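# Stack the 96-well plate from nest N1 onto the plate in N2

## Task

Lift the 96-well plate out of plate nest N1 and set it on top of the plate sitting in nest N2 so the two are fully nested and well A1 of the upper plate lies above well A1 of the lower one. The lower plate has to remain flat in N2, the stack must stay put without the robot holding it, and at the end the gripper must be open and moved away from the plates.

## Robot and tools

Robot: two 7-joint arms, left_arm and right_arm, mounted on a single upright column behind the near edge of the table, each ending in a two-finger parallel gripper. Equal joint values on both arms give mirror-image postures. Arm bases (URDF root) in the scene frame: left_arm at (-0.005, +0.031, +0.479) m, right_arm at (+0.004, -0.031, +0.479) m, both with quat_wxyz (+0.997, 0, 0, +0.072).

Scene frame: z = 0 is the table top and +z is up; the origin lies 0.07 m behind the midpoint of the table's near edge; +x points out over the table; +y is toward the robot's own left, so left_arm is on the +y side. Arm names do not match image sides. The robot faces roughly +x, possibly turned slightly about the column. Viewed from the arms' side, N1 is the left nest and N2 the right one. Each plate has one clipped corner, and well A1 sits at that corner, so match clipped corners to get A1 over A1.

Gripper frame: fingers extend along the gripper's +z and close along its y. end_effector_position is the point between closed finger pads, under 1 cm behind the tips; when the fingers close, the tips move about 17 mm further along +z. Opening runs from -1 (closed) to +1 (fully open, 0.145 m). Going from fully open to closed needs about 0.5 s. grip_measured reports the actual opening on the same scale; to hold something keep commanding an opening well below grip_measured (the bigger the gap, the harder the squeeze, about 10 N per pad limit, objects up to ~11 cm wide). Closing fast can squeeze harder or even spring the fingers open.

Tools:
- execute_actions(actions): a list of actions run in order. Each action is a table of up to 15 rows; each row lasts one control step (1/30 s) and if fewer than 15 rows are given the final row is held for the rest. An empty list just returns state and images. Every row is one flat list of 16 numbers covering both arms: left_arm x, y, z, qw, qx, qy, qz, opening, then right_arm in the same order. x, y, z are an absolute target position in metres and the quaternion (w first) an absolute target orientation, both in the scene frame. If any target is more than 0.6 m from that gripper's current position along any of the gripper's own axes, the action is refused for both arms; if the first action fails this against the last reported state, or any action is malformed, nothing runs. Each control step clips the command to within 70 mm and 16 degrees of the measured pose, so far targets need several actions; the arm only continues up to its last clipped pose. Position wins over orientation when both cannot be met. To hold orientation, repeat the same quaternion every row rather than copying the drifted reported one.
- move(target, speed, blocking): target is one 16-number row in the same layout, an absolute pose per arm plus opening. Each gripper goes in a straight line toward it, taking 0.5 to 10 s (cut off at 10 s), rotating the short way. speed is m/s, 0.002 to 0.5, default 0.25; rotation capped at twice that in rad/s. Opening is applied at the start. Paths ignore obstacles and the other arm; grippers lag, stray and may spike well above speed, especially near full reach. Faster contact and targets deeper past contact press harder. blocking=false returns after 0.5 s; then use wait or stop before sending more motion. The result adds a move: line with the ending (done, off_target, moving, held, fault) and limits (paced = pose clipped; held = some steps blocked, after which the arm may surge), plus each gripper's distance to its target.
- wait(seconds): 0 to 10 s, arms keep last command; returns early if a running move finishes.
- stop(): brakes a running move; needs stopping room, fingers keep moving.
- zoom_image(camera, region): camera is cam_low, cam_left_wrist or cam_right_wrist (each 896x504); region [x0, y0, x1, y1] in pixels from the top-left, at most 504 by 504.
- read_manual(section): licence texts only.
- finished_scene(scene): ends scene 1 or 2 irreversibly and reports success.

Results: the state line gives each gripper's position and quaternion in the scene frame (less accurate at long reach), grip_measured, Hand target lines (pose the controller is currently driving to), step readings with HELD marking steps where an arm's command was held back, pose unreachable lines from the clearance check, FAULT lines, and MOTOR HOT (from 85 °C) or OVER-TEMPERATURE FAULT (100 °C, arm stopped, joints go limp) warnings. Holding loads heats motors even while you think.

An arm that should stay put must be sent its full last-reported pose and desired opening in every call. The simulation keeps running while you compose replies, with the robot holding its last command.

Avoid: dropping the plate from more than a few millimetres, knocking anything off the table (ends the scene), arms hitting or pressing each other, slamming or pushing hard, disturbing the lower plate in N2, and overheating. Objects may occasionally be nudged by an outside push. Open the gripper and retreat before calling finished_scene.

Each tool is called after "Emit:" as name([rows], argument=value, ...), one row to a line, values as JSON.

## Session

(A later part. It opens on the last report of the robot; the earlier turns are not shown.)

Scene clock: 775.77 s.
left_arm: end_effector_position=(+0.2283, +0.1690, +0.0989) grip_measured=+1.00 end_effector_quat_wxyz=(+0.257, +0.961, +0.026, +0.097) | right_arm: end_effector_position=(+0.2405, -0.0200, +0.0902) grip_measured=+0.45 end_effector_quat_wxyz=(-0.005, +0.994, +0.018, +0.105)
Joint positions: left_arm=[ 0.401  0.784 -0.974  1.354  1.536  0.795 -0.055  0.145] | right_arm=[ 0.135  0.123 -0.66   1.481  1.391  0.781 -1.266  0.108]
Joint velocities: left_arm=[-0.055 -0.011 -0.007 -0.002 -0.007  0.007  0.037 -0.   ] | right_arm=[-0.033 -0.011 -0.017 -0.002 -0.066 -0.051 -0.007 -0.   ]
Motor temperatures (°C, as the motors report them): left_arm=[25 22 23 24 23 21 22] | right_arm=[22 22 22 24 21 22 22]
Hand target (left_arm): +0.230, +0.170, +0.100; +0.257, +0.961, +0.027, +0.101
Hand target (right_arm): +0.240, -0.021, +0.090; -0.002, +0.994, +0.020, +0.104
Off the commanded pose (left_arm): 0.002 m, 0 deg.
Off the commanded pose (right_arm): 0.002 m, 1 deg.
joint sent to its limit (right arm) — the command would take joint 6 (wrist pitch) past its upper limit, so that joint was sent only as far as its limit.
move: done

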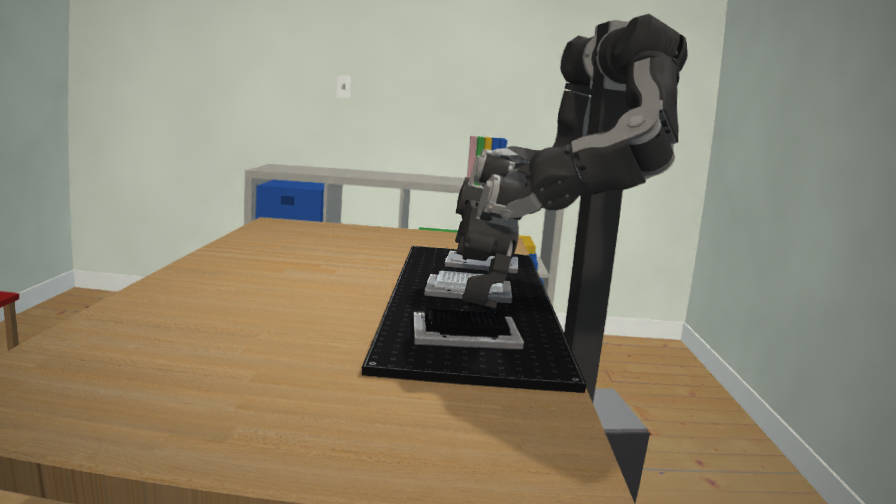

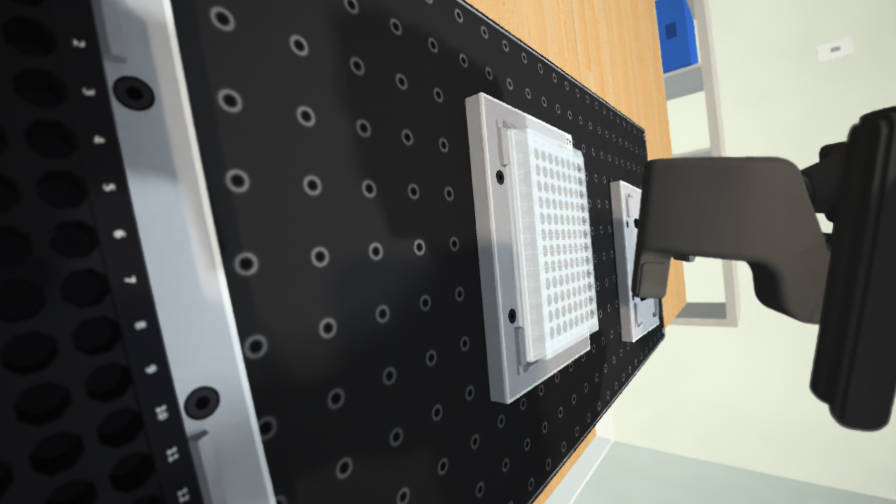

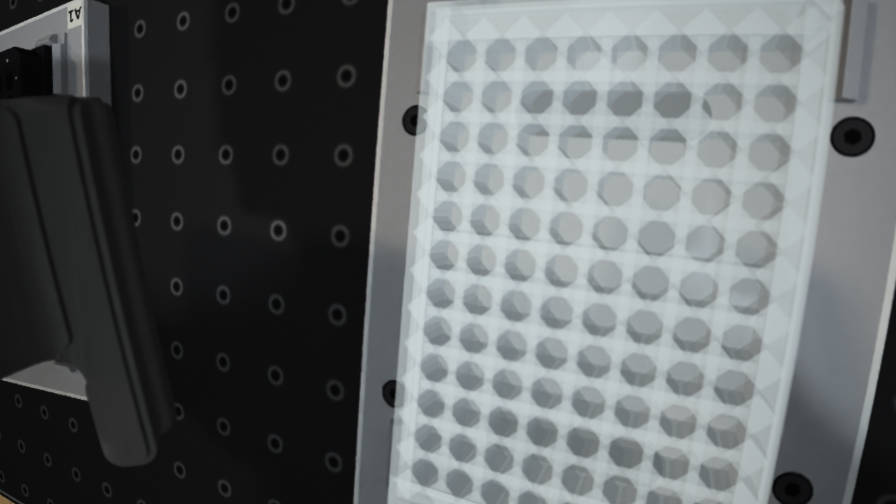

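Emit:
move(target=[0.238,0.229,0.09,-0.0061,0.9928,0.0581,0.1043,0.5, 0.22,-0.20,0.09,0,0.9945,0,0.1045,0.45], speed=0.1)

Scene clock: 803.53 s.
left_arm: end_effector_position=(+0.2379, +0.2281, +0.0894) grip_measured=+0.50 end_effector_quat_wxyz=(-0.004, +0.992, +0.056, +0.112) | right_arm: end_effector_position=(+0.2199, -0.2007, +0.0929) grip_measured=+0.45 end_effector_quat_wxyz=(+0.003, +0.995, +0.004, +0.103)
Joint positions: left_arm=[ 0.38   0.721 -0.906  1.424  1.559  0.795 -0.718  0.112] | right_arm=[-0.155  0.825 -0.475  1.722  1.515  0.746 -0.804  0.108]
Joint velocities: left_arm=[-0.011 -0.055 -0.007 -0.007  0.051  0.066 -0.081 -0.   ] | right_arm=[-0.033 -0.011  0.002  0.007 -0.022  0.007  0.037  0.   ]
Motor temperatures (°C, as the motors report them): left_arm=[25 22 23 24 23 21 22] | right_arm=[22 22 22 25 21 22 22]
Hand target (left_arm): +0.239, +0.230, +0.090; -0.007, +0.992, +0.057, +0.112
Hand target (right_arm): +0.220, -0.200, +0.092; -0.000, +0.995, +0.003, +0.103
Off the commanded pose (left_arm): 0.001 m, 1 deg.
Off the commanded pose (right_arm): 0.003 m, 1 deg.
joint sent to its limit (left arm) — the command would take joint 5 (forearm roll) past its upper limit and joint 6 (wrist pitch) past its upper limit, so those joints were sent only as far as their limits.
move: done

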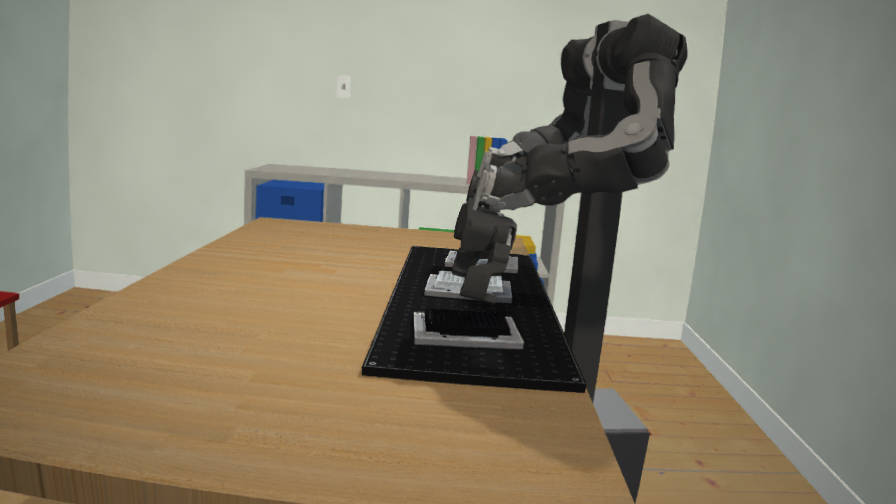

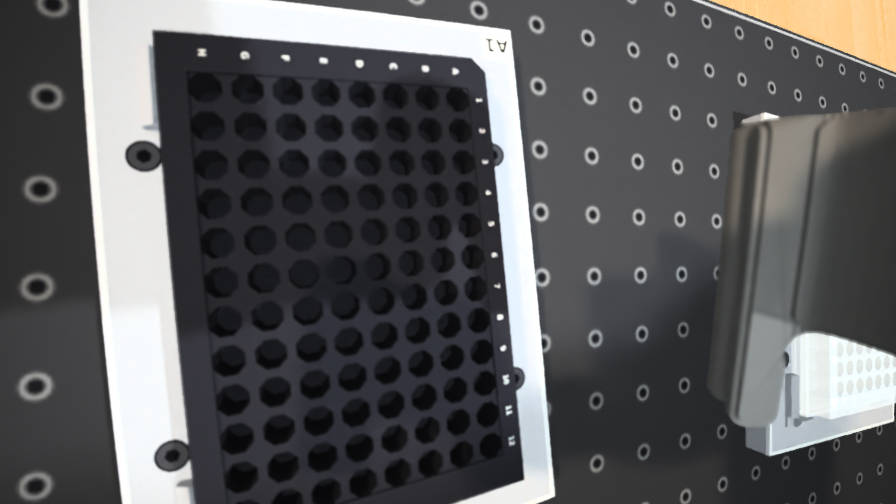

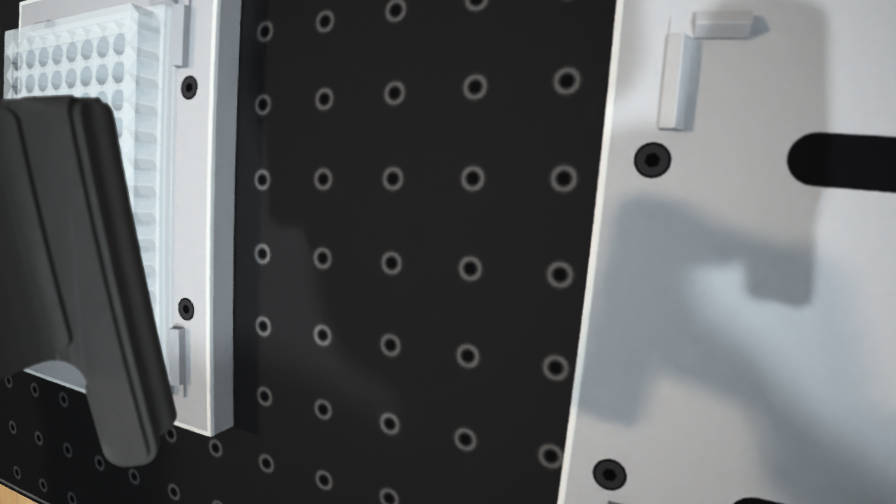

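Emit:
move(target=[0.238,0.229,0.05,-0.0061,0.9928,0.0581,0.1043,0.5, 0.22,-0.20,0.09,0,0.9945,0,0.1045,0.45], speed=0.03)

Scene clock: 829.33 s.
left_arm: end_effector_position=(+0.2366, +0.2294, +0.0494) grip_measured=+0.50 end_effector_quat_wxyz=(-0.008, +0.993, +0.059, +0.101) | right_arm: end_effector_position=(+0.2204, -0.2012, +0.0912) grip_measured=+0.45 end_effector_quat_wxyz=(+0.003, +0.994, +0.001, +0.105)
Joint positions: left_arm=[ 0.383  0.616 -0.943  1.198  1.401  0.748 -0.555  0.112] | right_arm=[-0.155  0.82  -0.475  1.713  1.507  0.739 -0.797  0.108]
Joint velocities: left_arm=[-0.011 -0.033  0.012 -0.017 -0.022 -0.007 -0.022 -0.   ] | right_arm=[-0.077 -0.033 -0.007 -0.002 -0.037 -0.066  0.007  0.   ]
Motor temperatures (°C, as the motors report them): left_arm=[25 22 23 24 23 21 21] | right_arm=[22 22 22 24 21 22 22]
Hand target (left_arm): +0.238, +0.228, +0.050; -0.005, +0.993, +0.059, +0.103
Hand target (right_arm): +0.220, -0.200, +0.090; +0.000, +0.995, +0.000, +0.105
Off the commanded pose (left_arm): 0.002 m, 0 deg.
Off the commanded pose (right_arm): 0.002 m, 0 deg.
move: done

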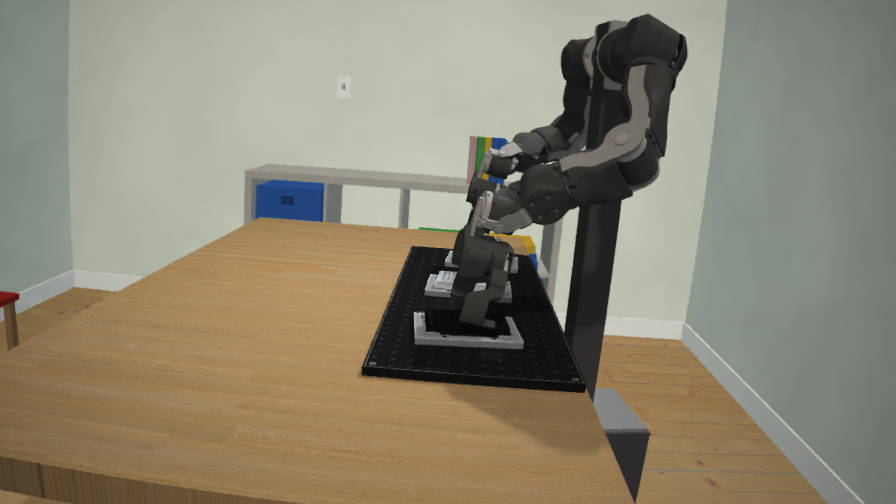

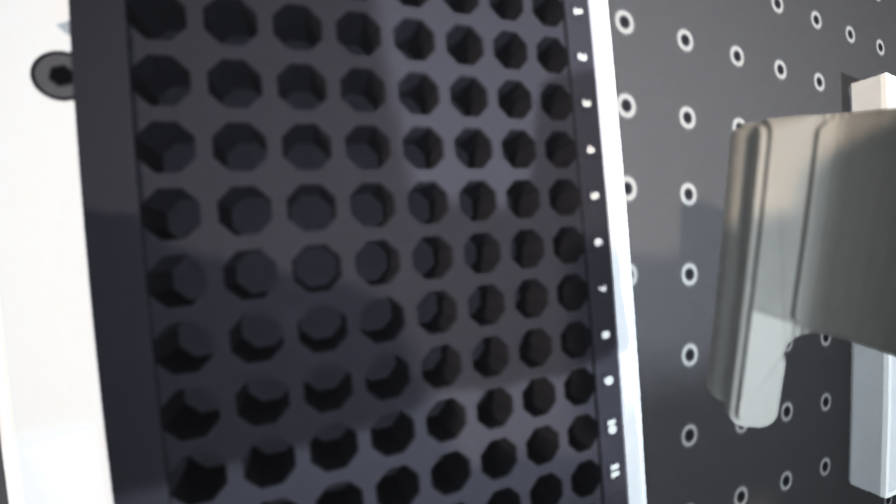

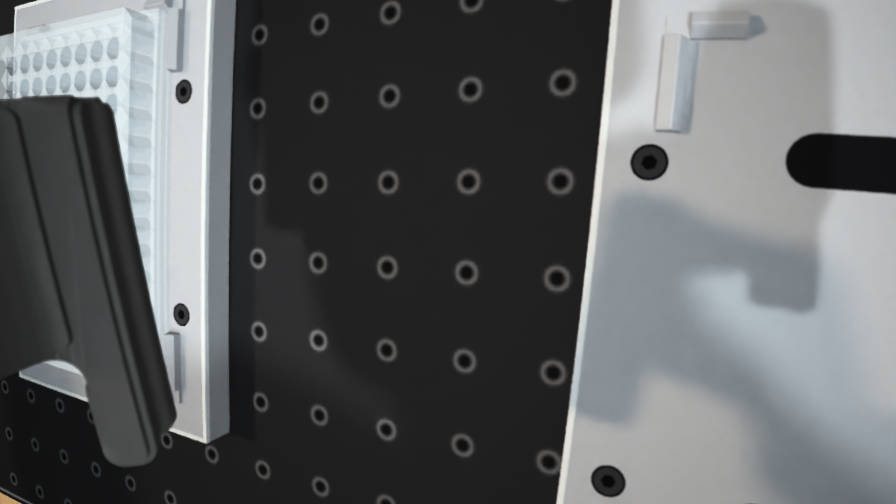

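Emit:
move(target=[0.238,0.228,0.0435,-0.0061,0.9928,0.0581,0.1043,0.5, 0.22,-0.20,0.09,0,0.9945,0,0.1045,0.45], speed=0.01)

Emit:
zoom_image(camera="cam_low", region=[400, 260, 560, 360])

Scene clock: 842.53 s.
left_arm: end_effector_position=(+0.2380, +0.2289, +0.0441) grip_measured=+0.50 end_effector_quat_wxyz=(-0.008, +0.993, +0.059, +0.103) | right_arm: end_effector_position=(+0.2204, -0.2012, +0.0911) grip_measured=+0.45 end_effector_quat_wxyz=(+0.003, +0.994, +0.001, +0.105)
Joint positions: left_arm=[ 0.383  0.597 -0.943  1.163  1.369  0.735 -0.528  0.112] | right_arm=[-0.155  0.82  -0.475  1.713  1.507  0.739 -0.797  0.108]
Joint velocities: left_arm=[ 0.055 -0.011 -0.007 -0.007 -0.022  0.007 -0.022  0.   ] | right_arm=[ 0.011 -0.011 -0.017 -0.027  0.022 -0.066 -0.007  0.   ]
Motor temperatures (°C, as the motors report them): left_arm=[25 22 23 24 23 21 21] | right_arm=[22 22 22 24 21 22 22]
Hand target (left_arm): +0.238, +0.228, +0.043; -0.006, +0.993, +0.058, +0.104
Hand target (right_arm): +0.220, -0.200, +0.090; +0.000, +0.995, -0.000, +0.104
Off the commanded pose (left_arm): 0.001 m, 0 deg.
Off the commanded pose (right_arm): 0.002 m, 0 deg.
move: done

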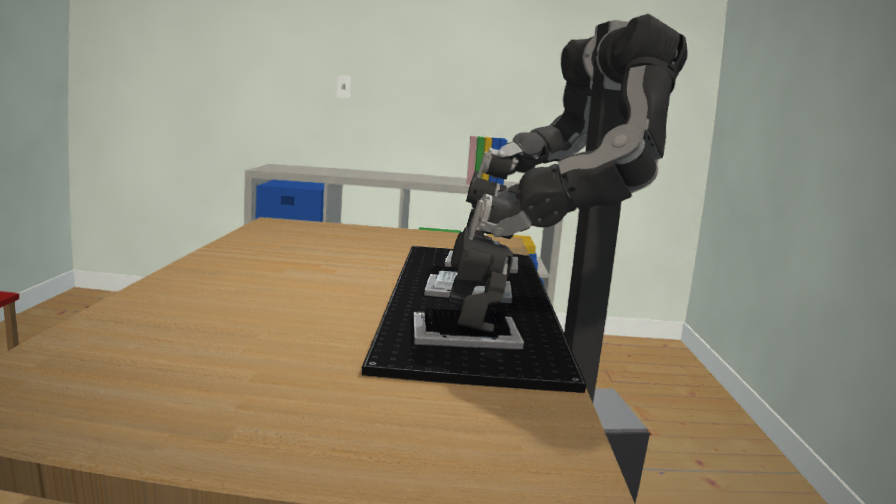

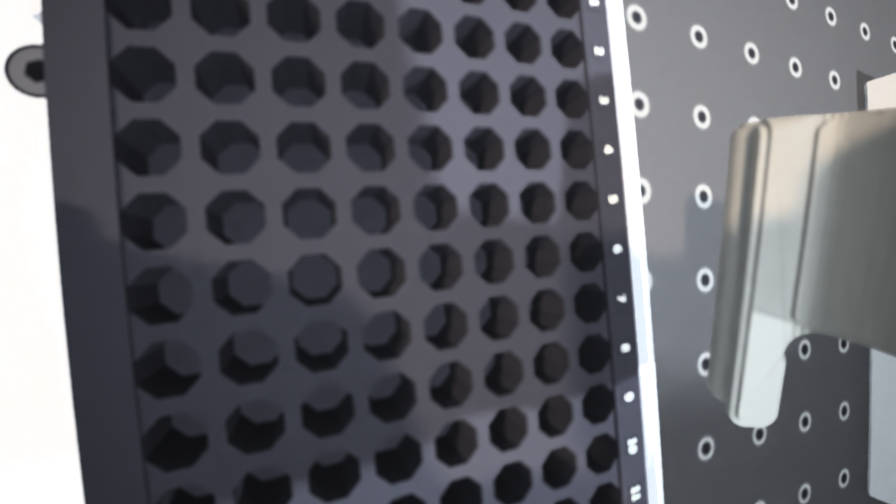

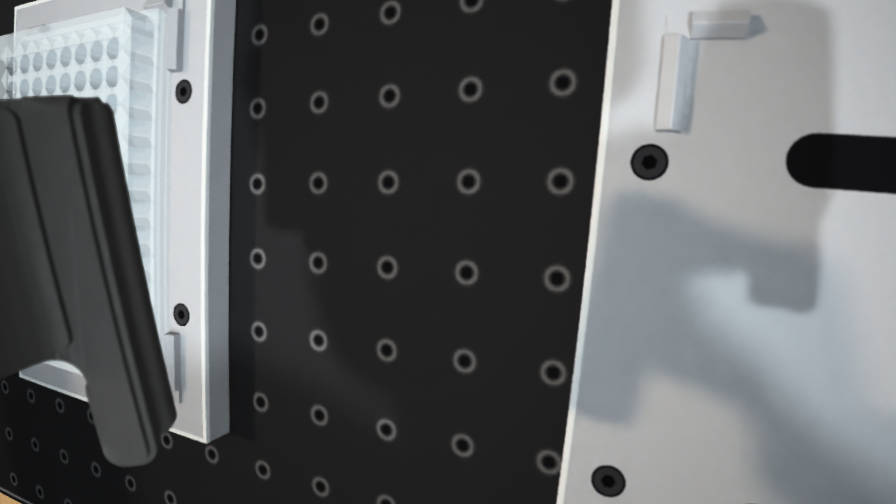

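Region (400, 260, 560, 360) of cam_low's 896x504 image, scaled by 3.150, with more detail than that image has; it fills the top 315 rows of this view, and the rest is white.

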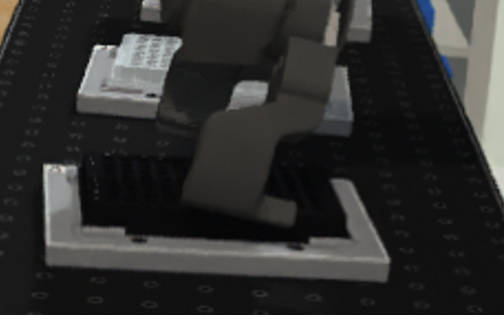

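Emit:
move(target=[0.238,0.227,0.038,-0.0061,0.9928,0.0581,0.1043,0.45, 0.22,-0.20,0.09,0,0.9945,0,0.1045,0.45], speed=0.01)

Emit:
move(target=[0.238,0.227,0.038,-0.0061,0.9928,0.0581,0.1043,0.22, 0.22,-0.20,0.09,0,0.9945,0,0.1045,0.45], speed=0.01)

Scene clock: 863.87 s.
left_arm: end_effector_position=(+0.2384, +0.2282, +0.0389) grip_measured=+0.45 end_effector_quat_wxyz=(-0.008, +0.993, +0.059, +0.104) | right_arm: end_effector_position=(+0.2204, -0.2011, +0.0911) grip_measured=+0.45 end_effector_quat_wxyz=(+0.002, +0.994, +0.001, +0.105)
Joint positions: left_arm=[ 0.383  0.578 -0.944  1.129  1.343  0.726 -0.504  0.108] | right_arm=[-0.155  0.82  -0.475  1.713  1.507  0.739 -0.797  0.108]
Joint velocities: left_arm=[ 0.011 -0.011  0.002 -0.002 -0.051  0.051 -0.022 -0.   ] | right_arm=[ 0.011 -0.055  0.002  0.007 -0.051  0.022  0.007  0.   ]
Motor temperatures (°C, as the motors report them): left_arm=[25 22 23 24 23 21 21] | right_arm=[22 22 23 24 21 22 22]
Hand target (left_arm): +0.238, +0.227, +0.038; -0.006, +0.993, +0.058, +0.104
Hand target (right_arm): +0.220, -0.200, +0.090; -0.000, +0.995, +0.000, +0.104
Off the commanded pose (left_arm): 0.002 m, 0 deg.
Off the commanded pose (right_arm): 0.002 m, 0 deg.
move: done

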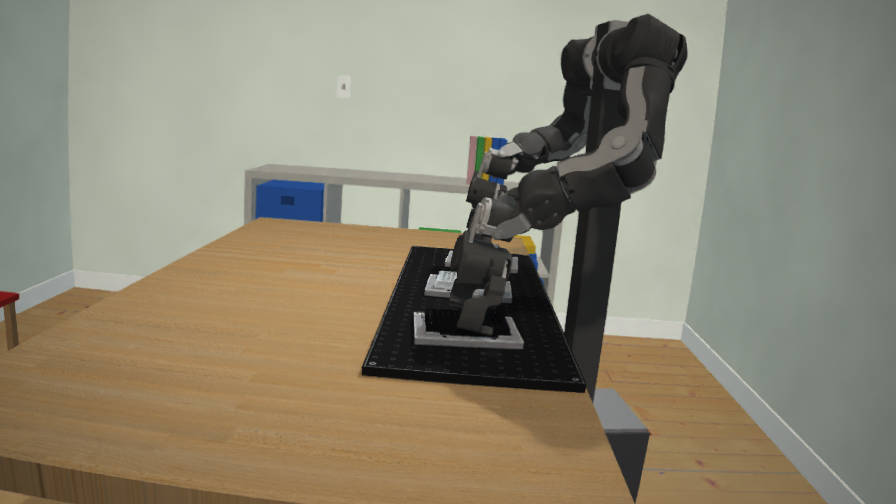

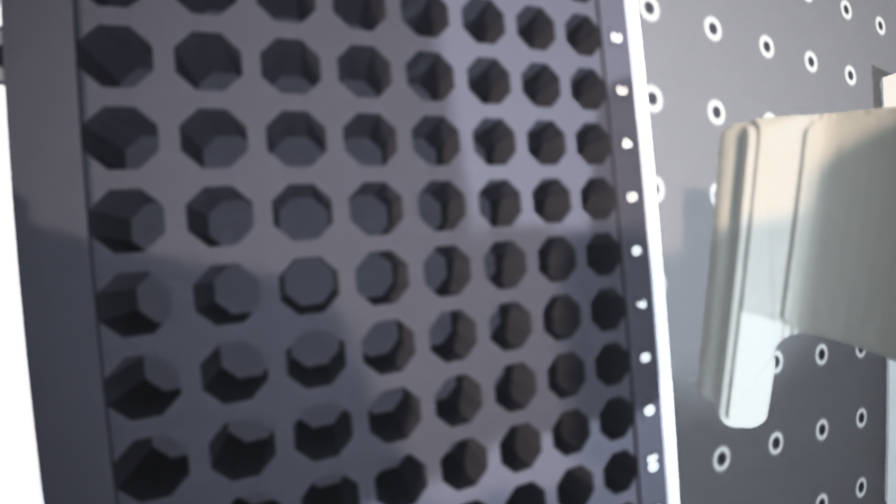

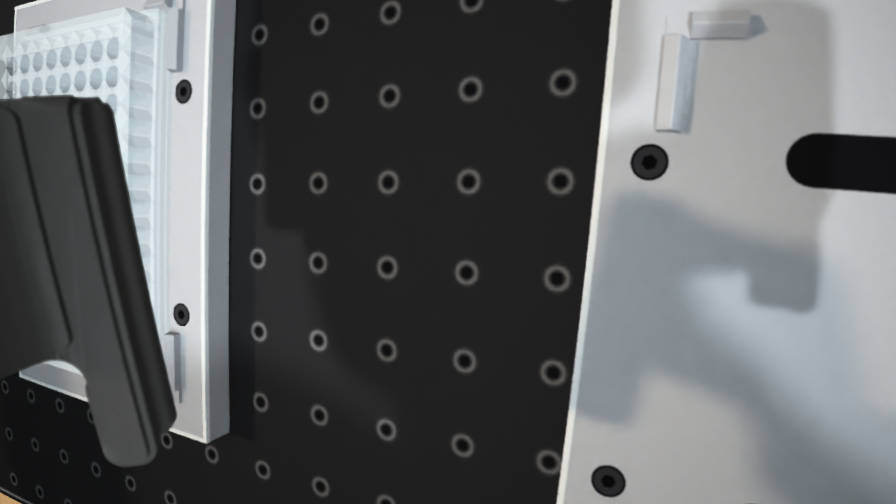

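Scene clock: 864.57 s.
left_arm: end_effector_position=(+0.2384, +0.2283, +0.0389) grip_measured=+0.22 end_effector_quat_wxyz=(-0.008, +0.993, +0.059, +0.104) | right_arm: end_effector_position=(+0.2204, -0.2011, +0.0911) grip_measured=+0.45 end_effector_quat_wxyz=(+0.003, +0.994, +0.001, +0.105)
Joint positions: left_arm=[ 0.383  0.578 -0.944  1.129  1.343  0.726 -0.504  0.092] | right_arm=[-0.155  0.82  -0.475  1.713  1.507  0.739 -0.797  0.108]
Joint velocities: left_arm=[ 0.033 -0.077  0.007 -0.012 -0.081 -0.022 -0.051 -0.   ] | right_arm=[-0.033  0.077  0.017  0.002  0.022  0.022 -0.022  0.   ]
Motor temperatures (°C, as the motors report them): left_arm=[25 22 23 24 23 21 21] | right_arm=[22 22 23 24 21 22 22]
Hand target (left_arm): +0.238, +0.227, +0.038; -0.006, +0.993, +0.058, +0.104
Hand target (right_arm): +0.220, -0.200, +0.090; +0.000, +0.995, +0.000, +0.105
Off the commanded pose (left_arm): 0.002 m, 0 deg.
Off the commanded pose (right_arm): 0.002 m, 0 deg.
move: done

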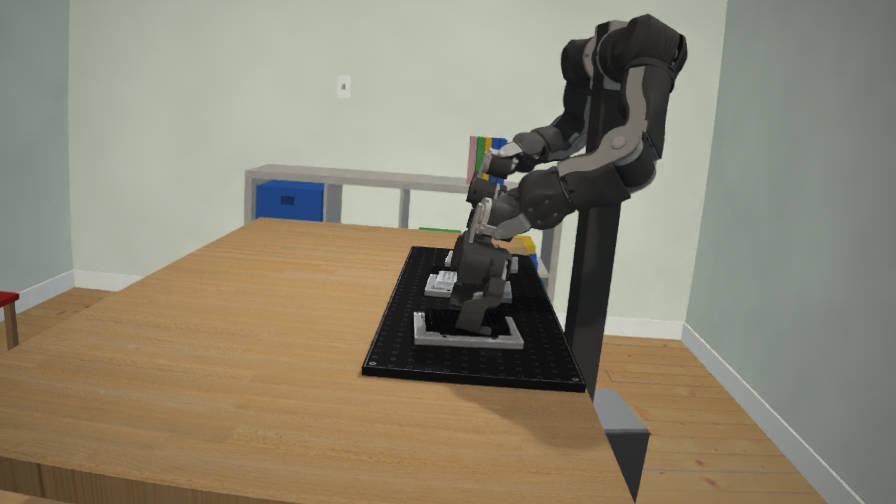

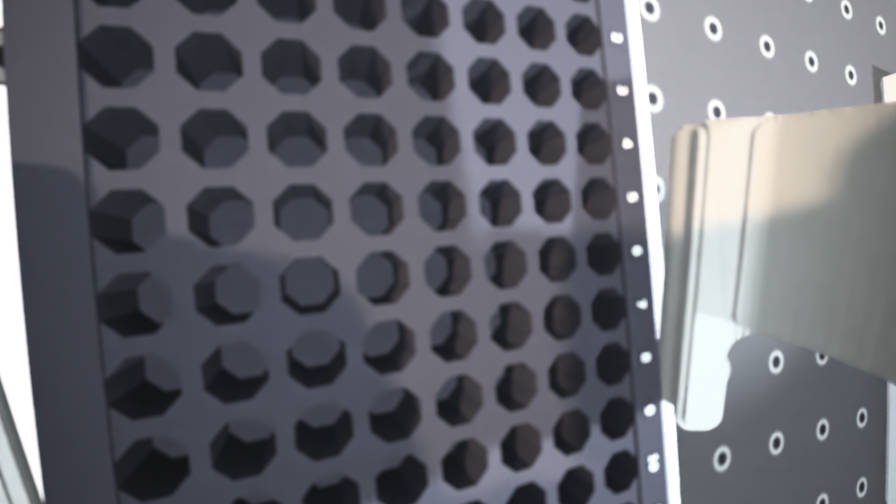

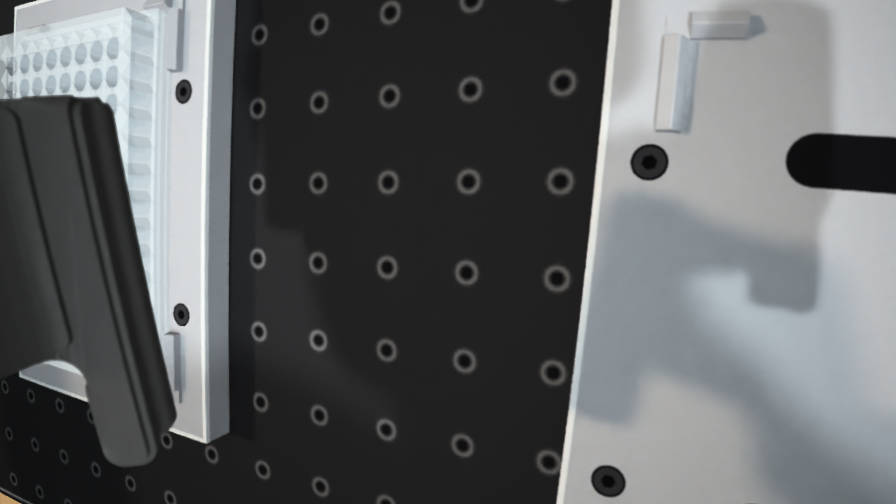

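Emit:
move(target=[0.238,0.227,0.038,-0.0061,0.9928,0.0581,0.1043,0.10, 0.22,-0.20,0.09,0,0.9945,0,0.1045,0.45], speed=0.01)

Emit:
move(target=[0.238,0.227,0.038,-0.0061,0.9928,0.0581,0.1043,0.0, 0.22,-0.20,0.09,0,0.9945,0,0.1045,0.45], speed=0.01)

Scene clock: 877.87 s.
left_arm: end_effector_position=(+0.2383, +0.2309, +0.0390) grip_measured=+0.12 end_effector_quat_wxyz=(-0.014, +0.993, +0.057, +0.104) | right_arm: end_effector_position=(+0.2204, -0.2011, +0.0911) grip_measured=+0.45 end_effector_quat_wxyz=(+0.003, +0.994, +0.001, +0.105)
Joint positions: left_arm=[ 0.383  0.58  -0.943  1.129  1.337  0.727 -0.509  0.085] | right_arm=[-0.155  0.82  -0.475  1.713  1.507  0.739 -0.797  0.108]
Joint velocities: left_arm=[-0.011 -0.011  0.002 -0.002  0.007 -0.022 -0.007  0.   ] | right_arm=[ 0.011  0.033 -0.007 -0.007  0.051  0.007  0.051  0.   ]
Motor temperatures (°C, as the motors report them): left_arm=[25 22 23 24 23 21 21] | right_arm=[22 22 23 24 21 22 22]
Hand target (left_arm): +0.238, +0.227, +0.038; -0.006, +0.993, +0.058, +0.104
Hand target (right_arm): +0.220, -0.200, +0.090; +0.000, +0.995, +0.000, +0.104
Off the commanded pose (left_arm): 0.004 m, 1 deg.
Off the commanded pose (right_arm): 0.002 m, 0 deg.
move: off_target (left_arm)

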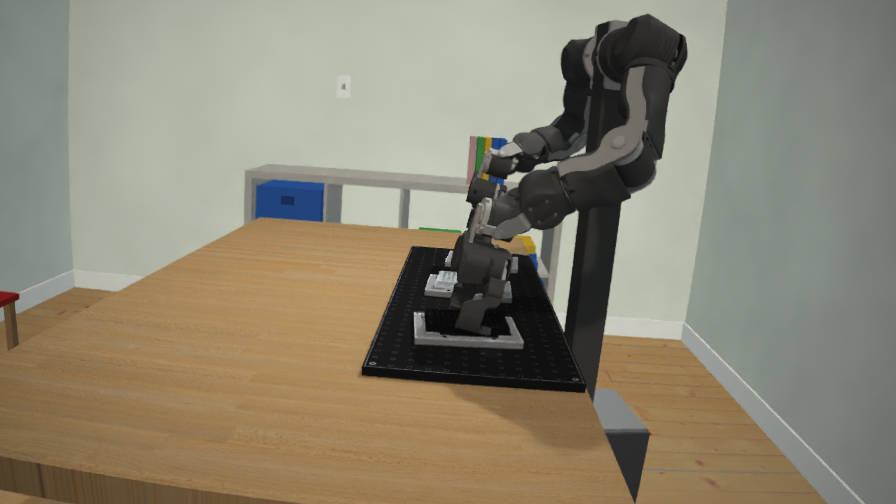

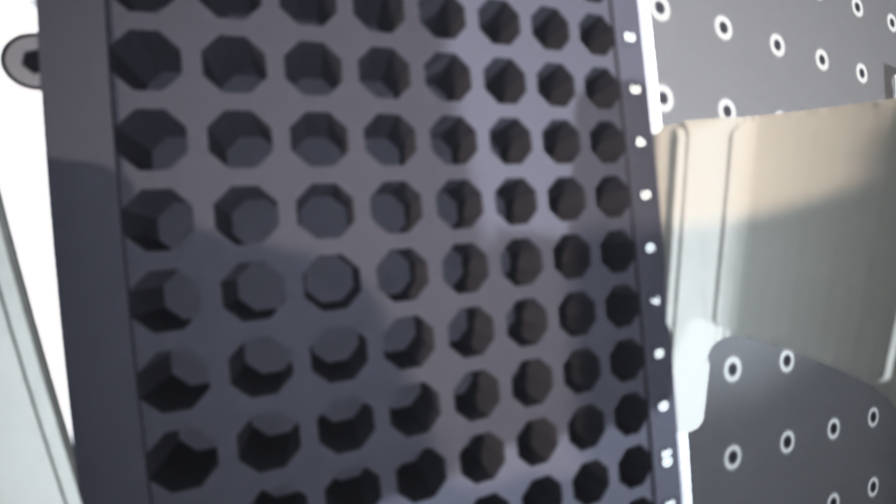

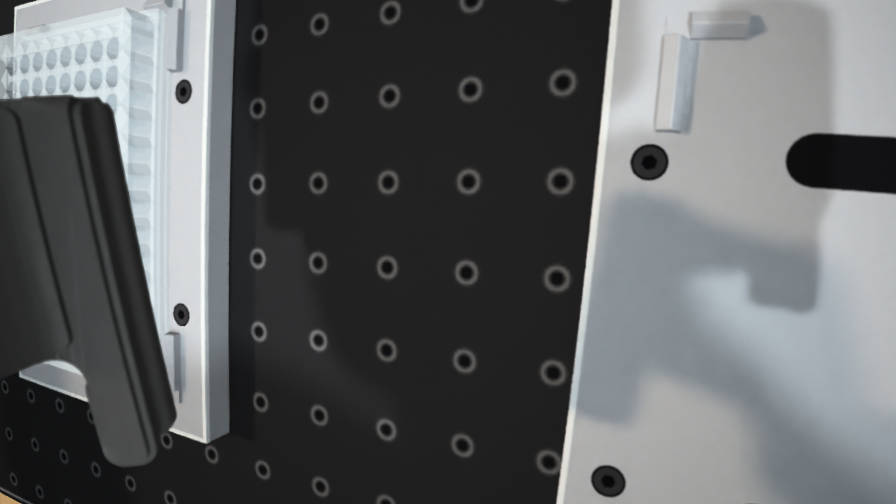

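Scene clock: 878.87 s.
left_arm: end_effector_position=(+0.2384, +0.2308, +0.0390) grip_measured=+0.12 end_effector_quat_wxyz=(-0.014, +0.993, +0.057, +0.104) | right_arm: end_effector_position=(+0.2204, -0.2011, +0.0911) grip_measured=+0.45 end_effector_quat_wxyz=(+0.003, +0.994, +0.001, +0.105)
Joint positions: left_arm=[ 0.383  0.58  -0.943  1.129  1.337  0.727 -0.51   0.084] | right_arm=[-0.155  0.82  -0.475  1.713  1.507  0.739 -0.797  0.108]
Joint velocities: left_arm=[ 0.055 -0.011  0.007 -0.017 -0.037  0.022 -0.022  0.   ] | right_arm=[-0.033 -0.033 -0.007 -0.022 -0.037  0.022 -0.007  0.   ]
Motor temperatures (°C, as the motors report them): left_arm=[25 22 23 24 23 21 21] | right_arm=[22 22 23 24 21 22 22]
Hand target (left_arm): +0.238, +0.227, +0.038; -0.006, +0.993, +0.058, +0.104
Hand target (right_arm): +0.220, -0.200, +0.090; +0.000, +0.995, +0.000, +0.105
Off the commanded pose (left_arm): 0.004 m, 1 deg.
Off the commanded pose (right_arm): 0.002 m, 0 deg.
move: off_target (left_arm)

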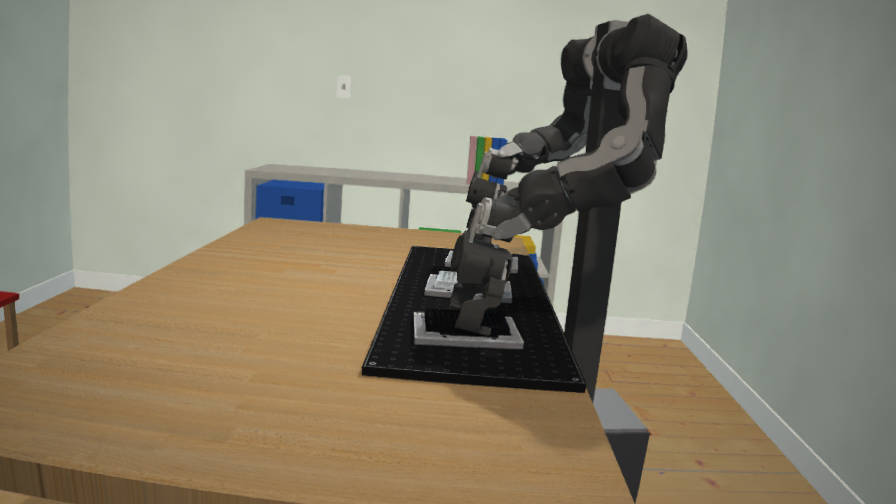

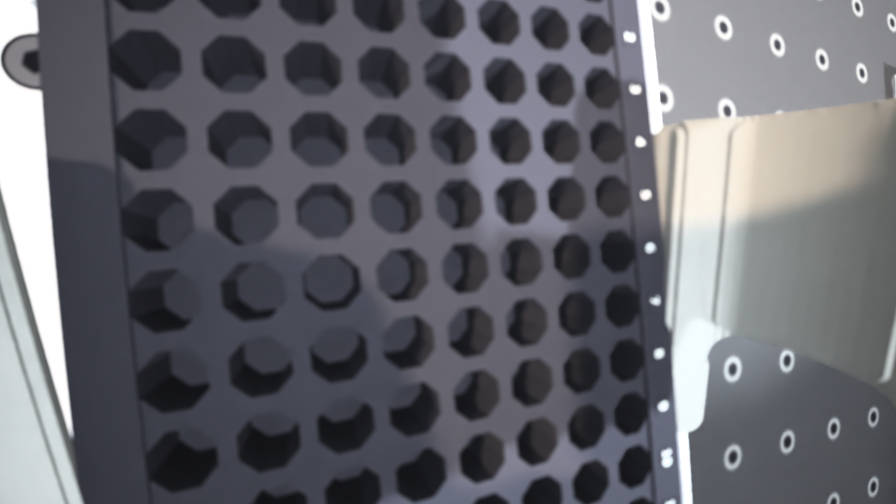

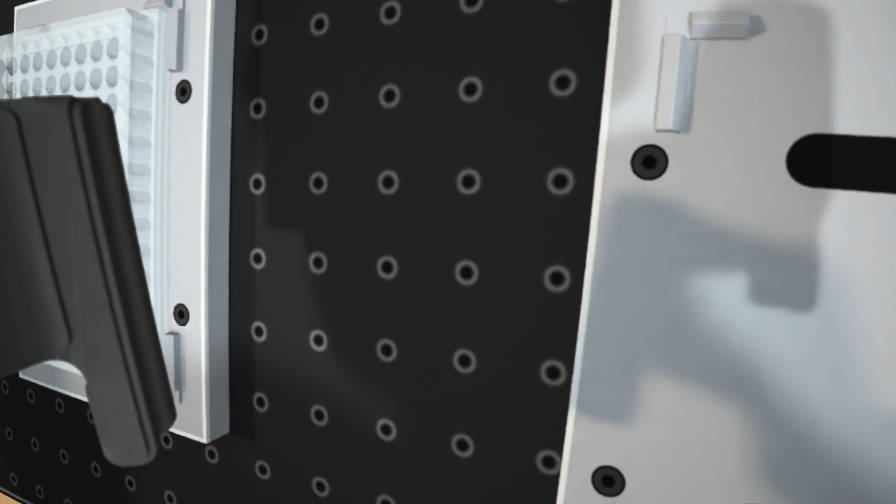

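Emit:
move(target=[0.238,0.2315,0.0385,-0.0061,0.9928,0.0581,0.1043,-0.05, 0.22,-0.20,0.09,0,0.9945,0,0.1045,0.45], speed=0.004)

Scene clock: 890.17 s.
left_arm: end_effector_position=(+0.2382, +0.2310, +0.0392) grip_measured=+0.12 end_effector_quat_wxyz=(-0.009, +0.993, +0.057, +0.105) | right_arm: end_effector_position=(+0.2204, -0.2011, +0.0911) grip_measured=+0.45 end_effector_quat_wxyz=(+0.003, +0.994, +0.001, +0.105)
Joint positions: left_arm=[ 0.384  0.585 -0.943  1.129  1.337  0.727 -0.493  0.084] | right_arm=[-0.155  0.82  -0.475  1.713  1.507  0.739 -0.797  0.108]
Joint velocities: left_arm=[ 0.099 -0.055  0.002  0.012  0.007 -0.022 -0.007  0.   ] | right_arm=[-0.077 -0.011 -0.002 -0.012 -0.095 -0.022  0.007 -0.   ]
Motor temperatures (°C, as the motors report them): left_arm=[25 21 23 24 23 21 21] | right_arm=[22 22 23 24 21 22 22]
Hand target (left_arm): +0.238, +0.231, +0.038; -0.006, +0.993, +0.058, +0.104
Hand target (right_arm): +0.220, -0.200, +0.090; +0.000, +0.995, +0.000, +0.105
Off the commanded pose (left_arm): 0.001 m, 0 deg.
Off the commanded pose (right_arm): 0.002 m, 0 deg.
move: done

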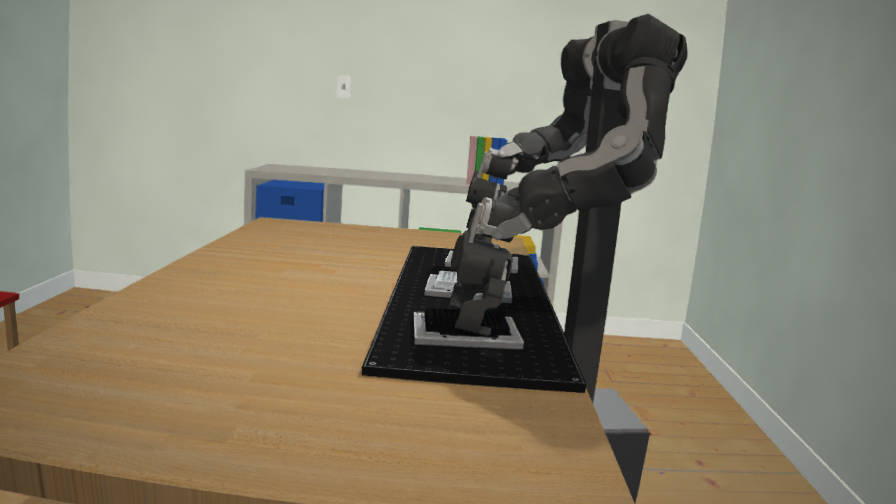

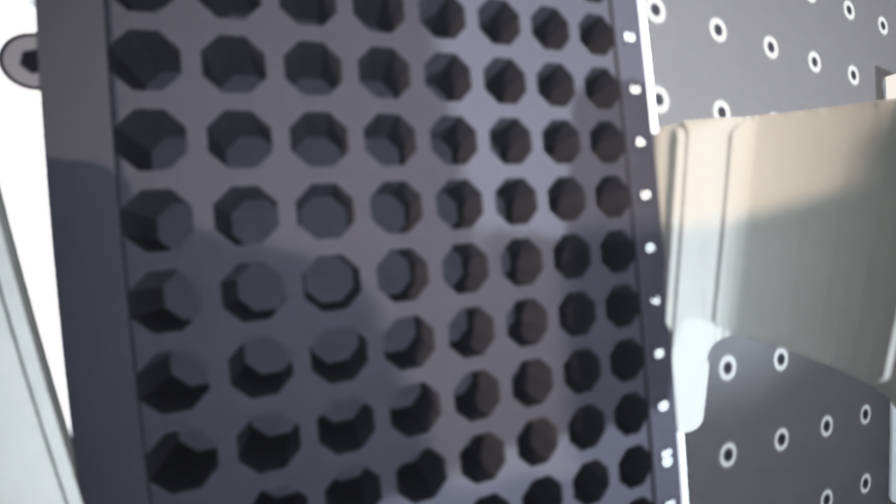

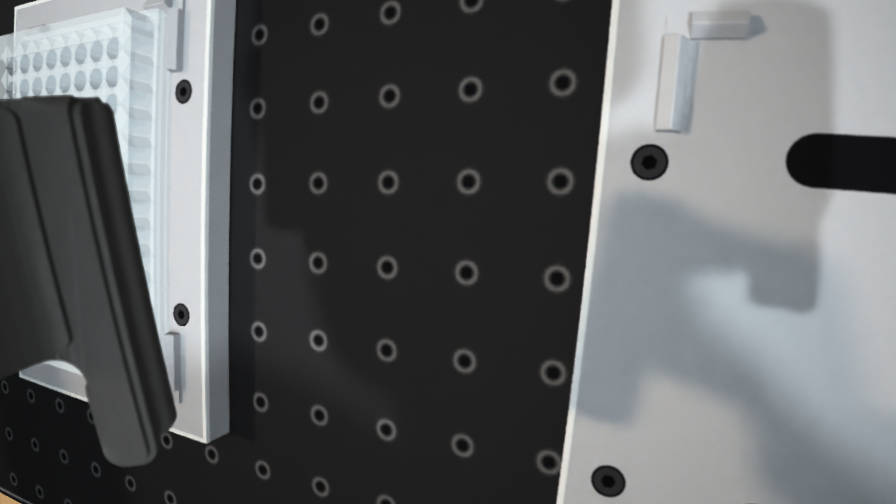

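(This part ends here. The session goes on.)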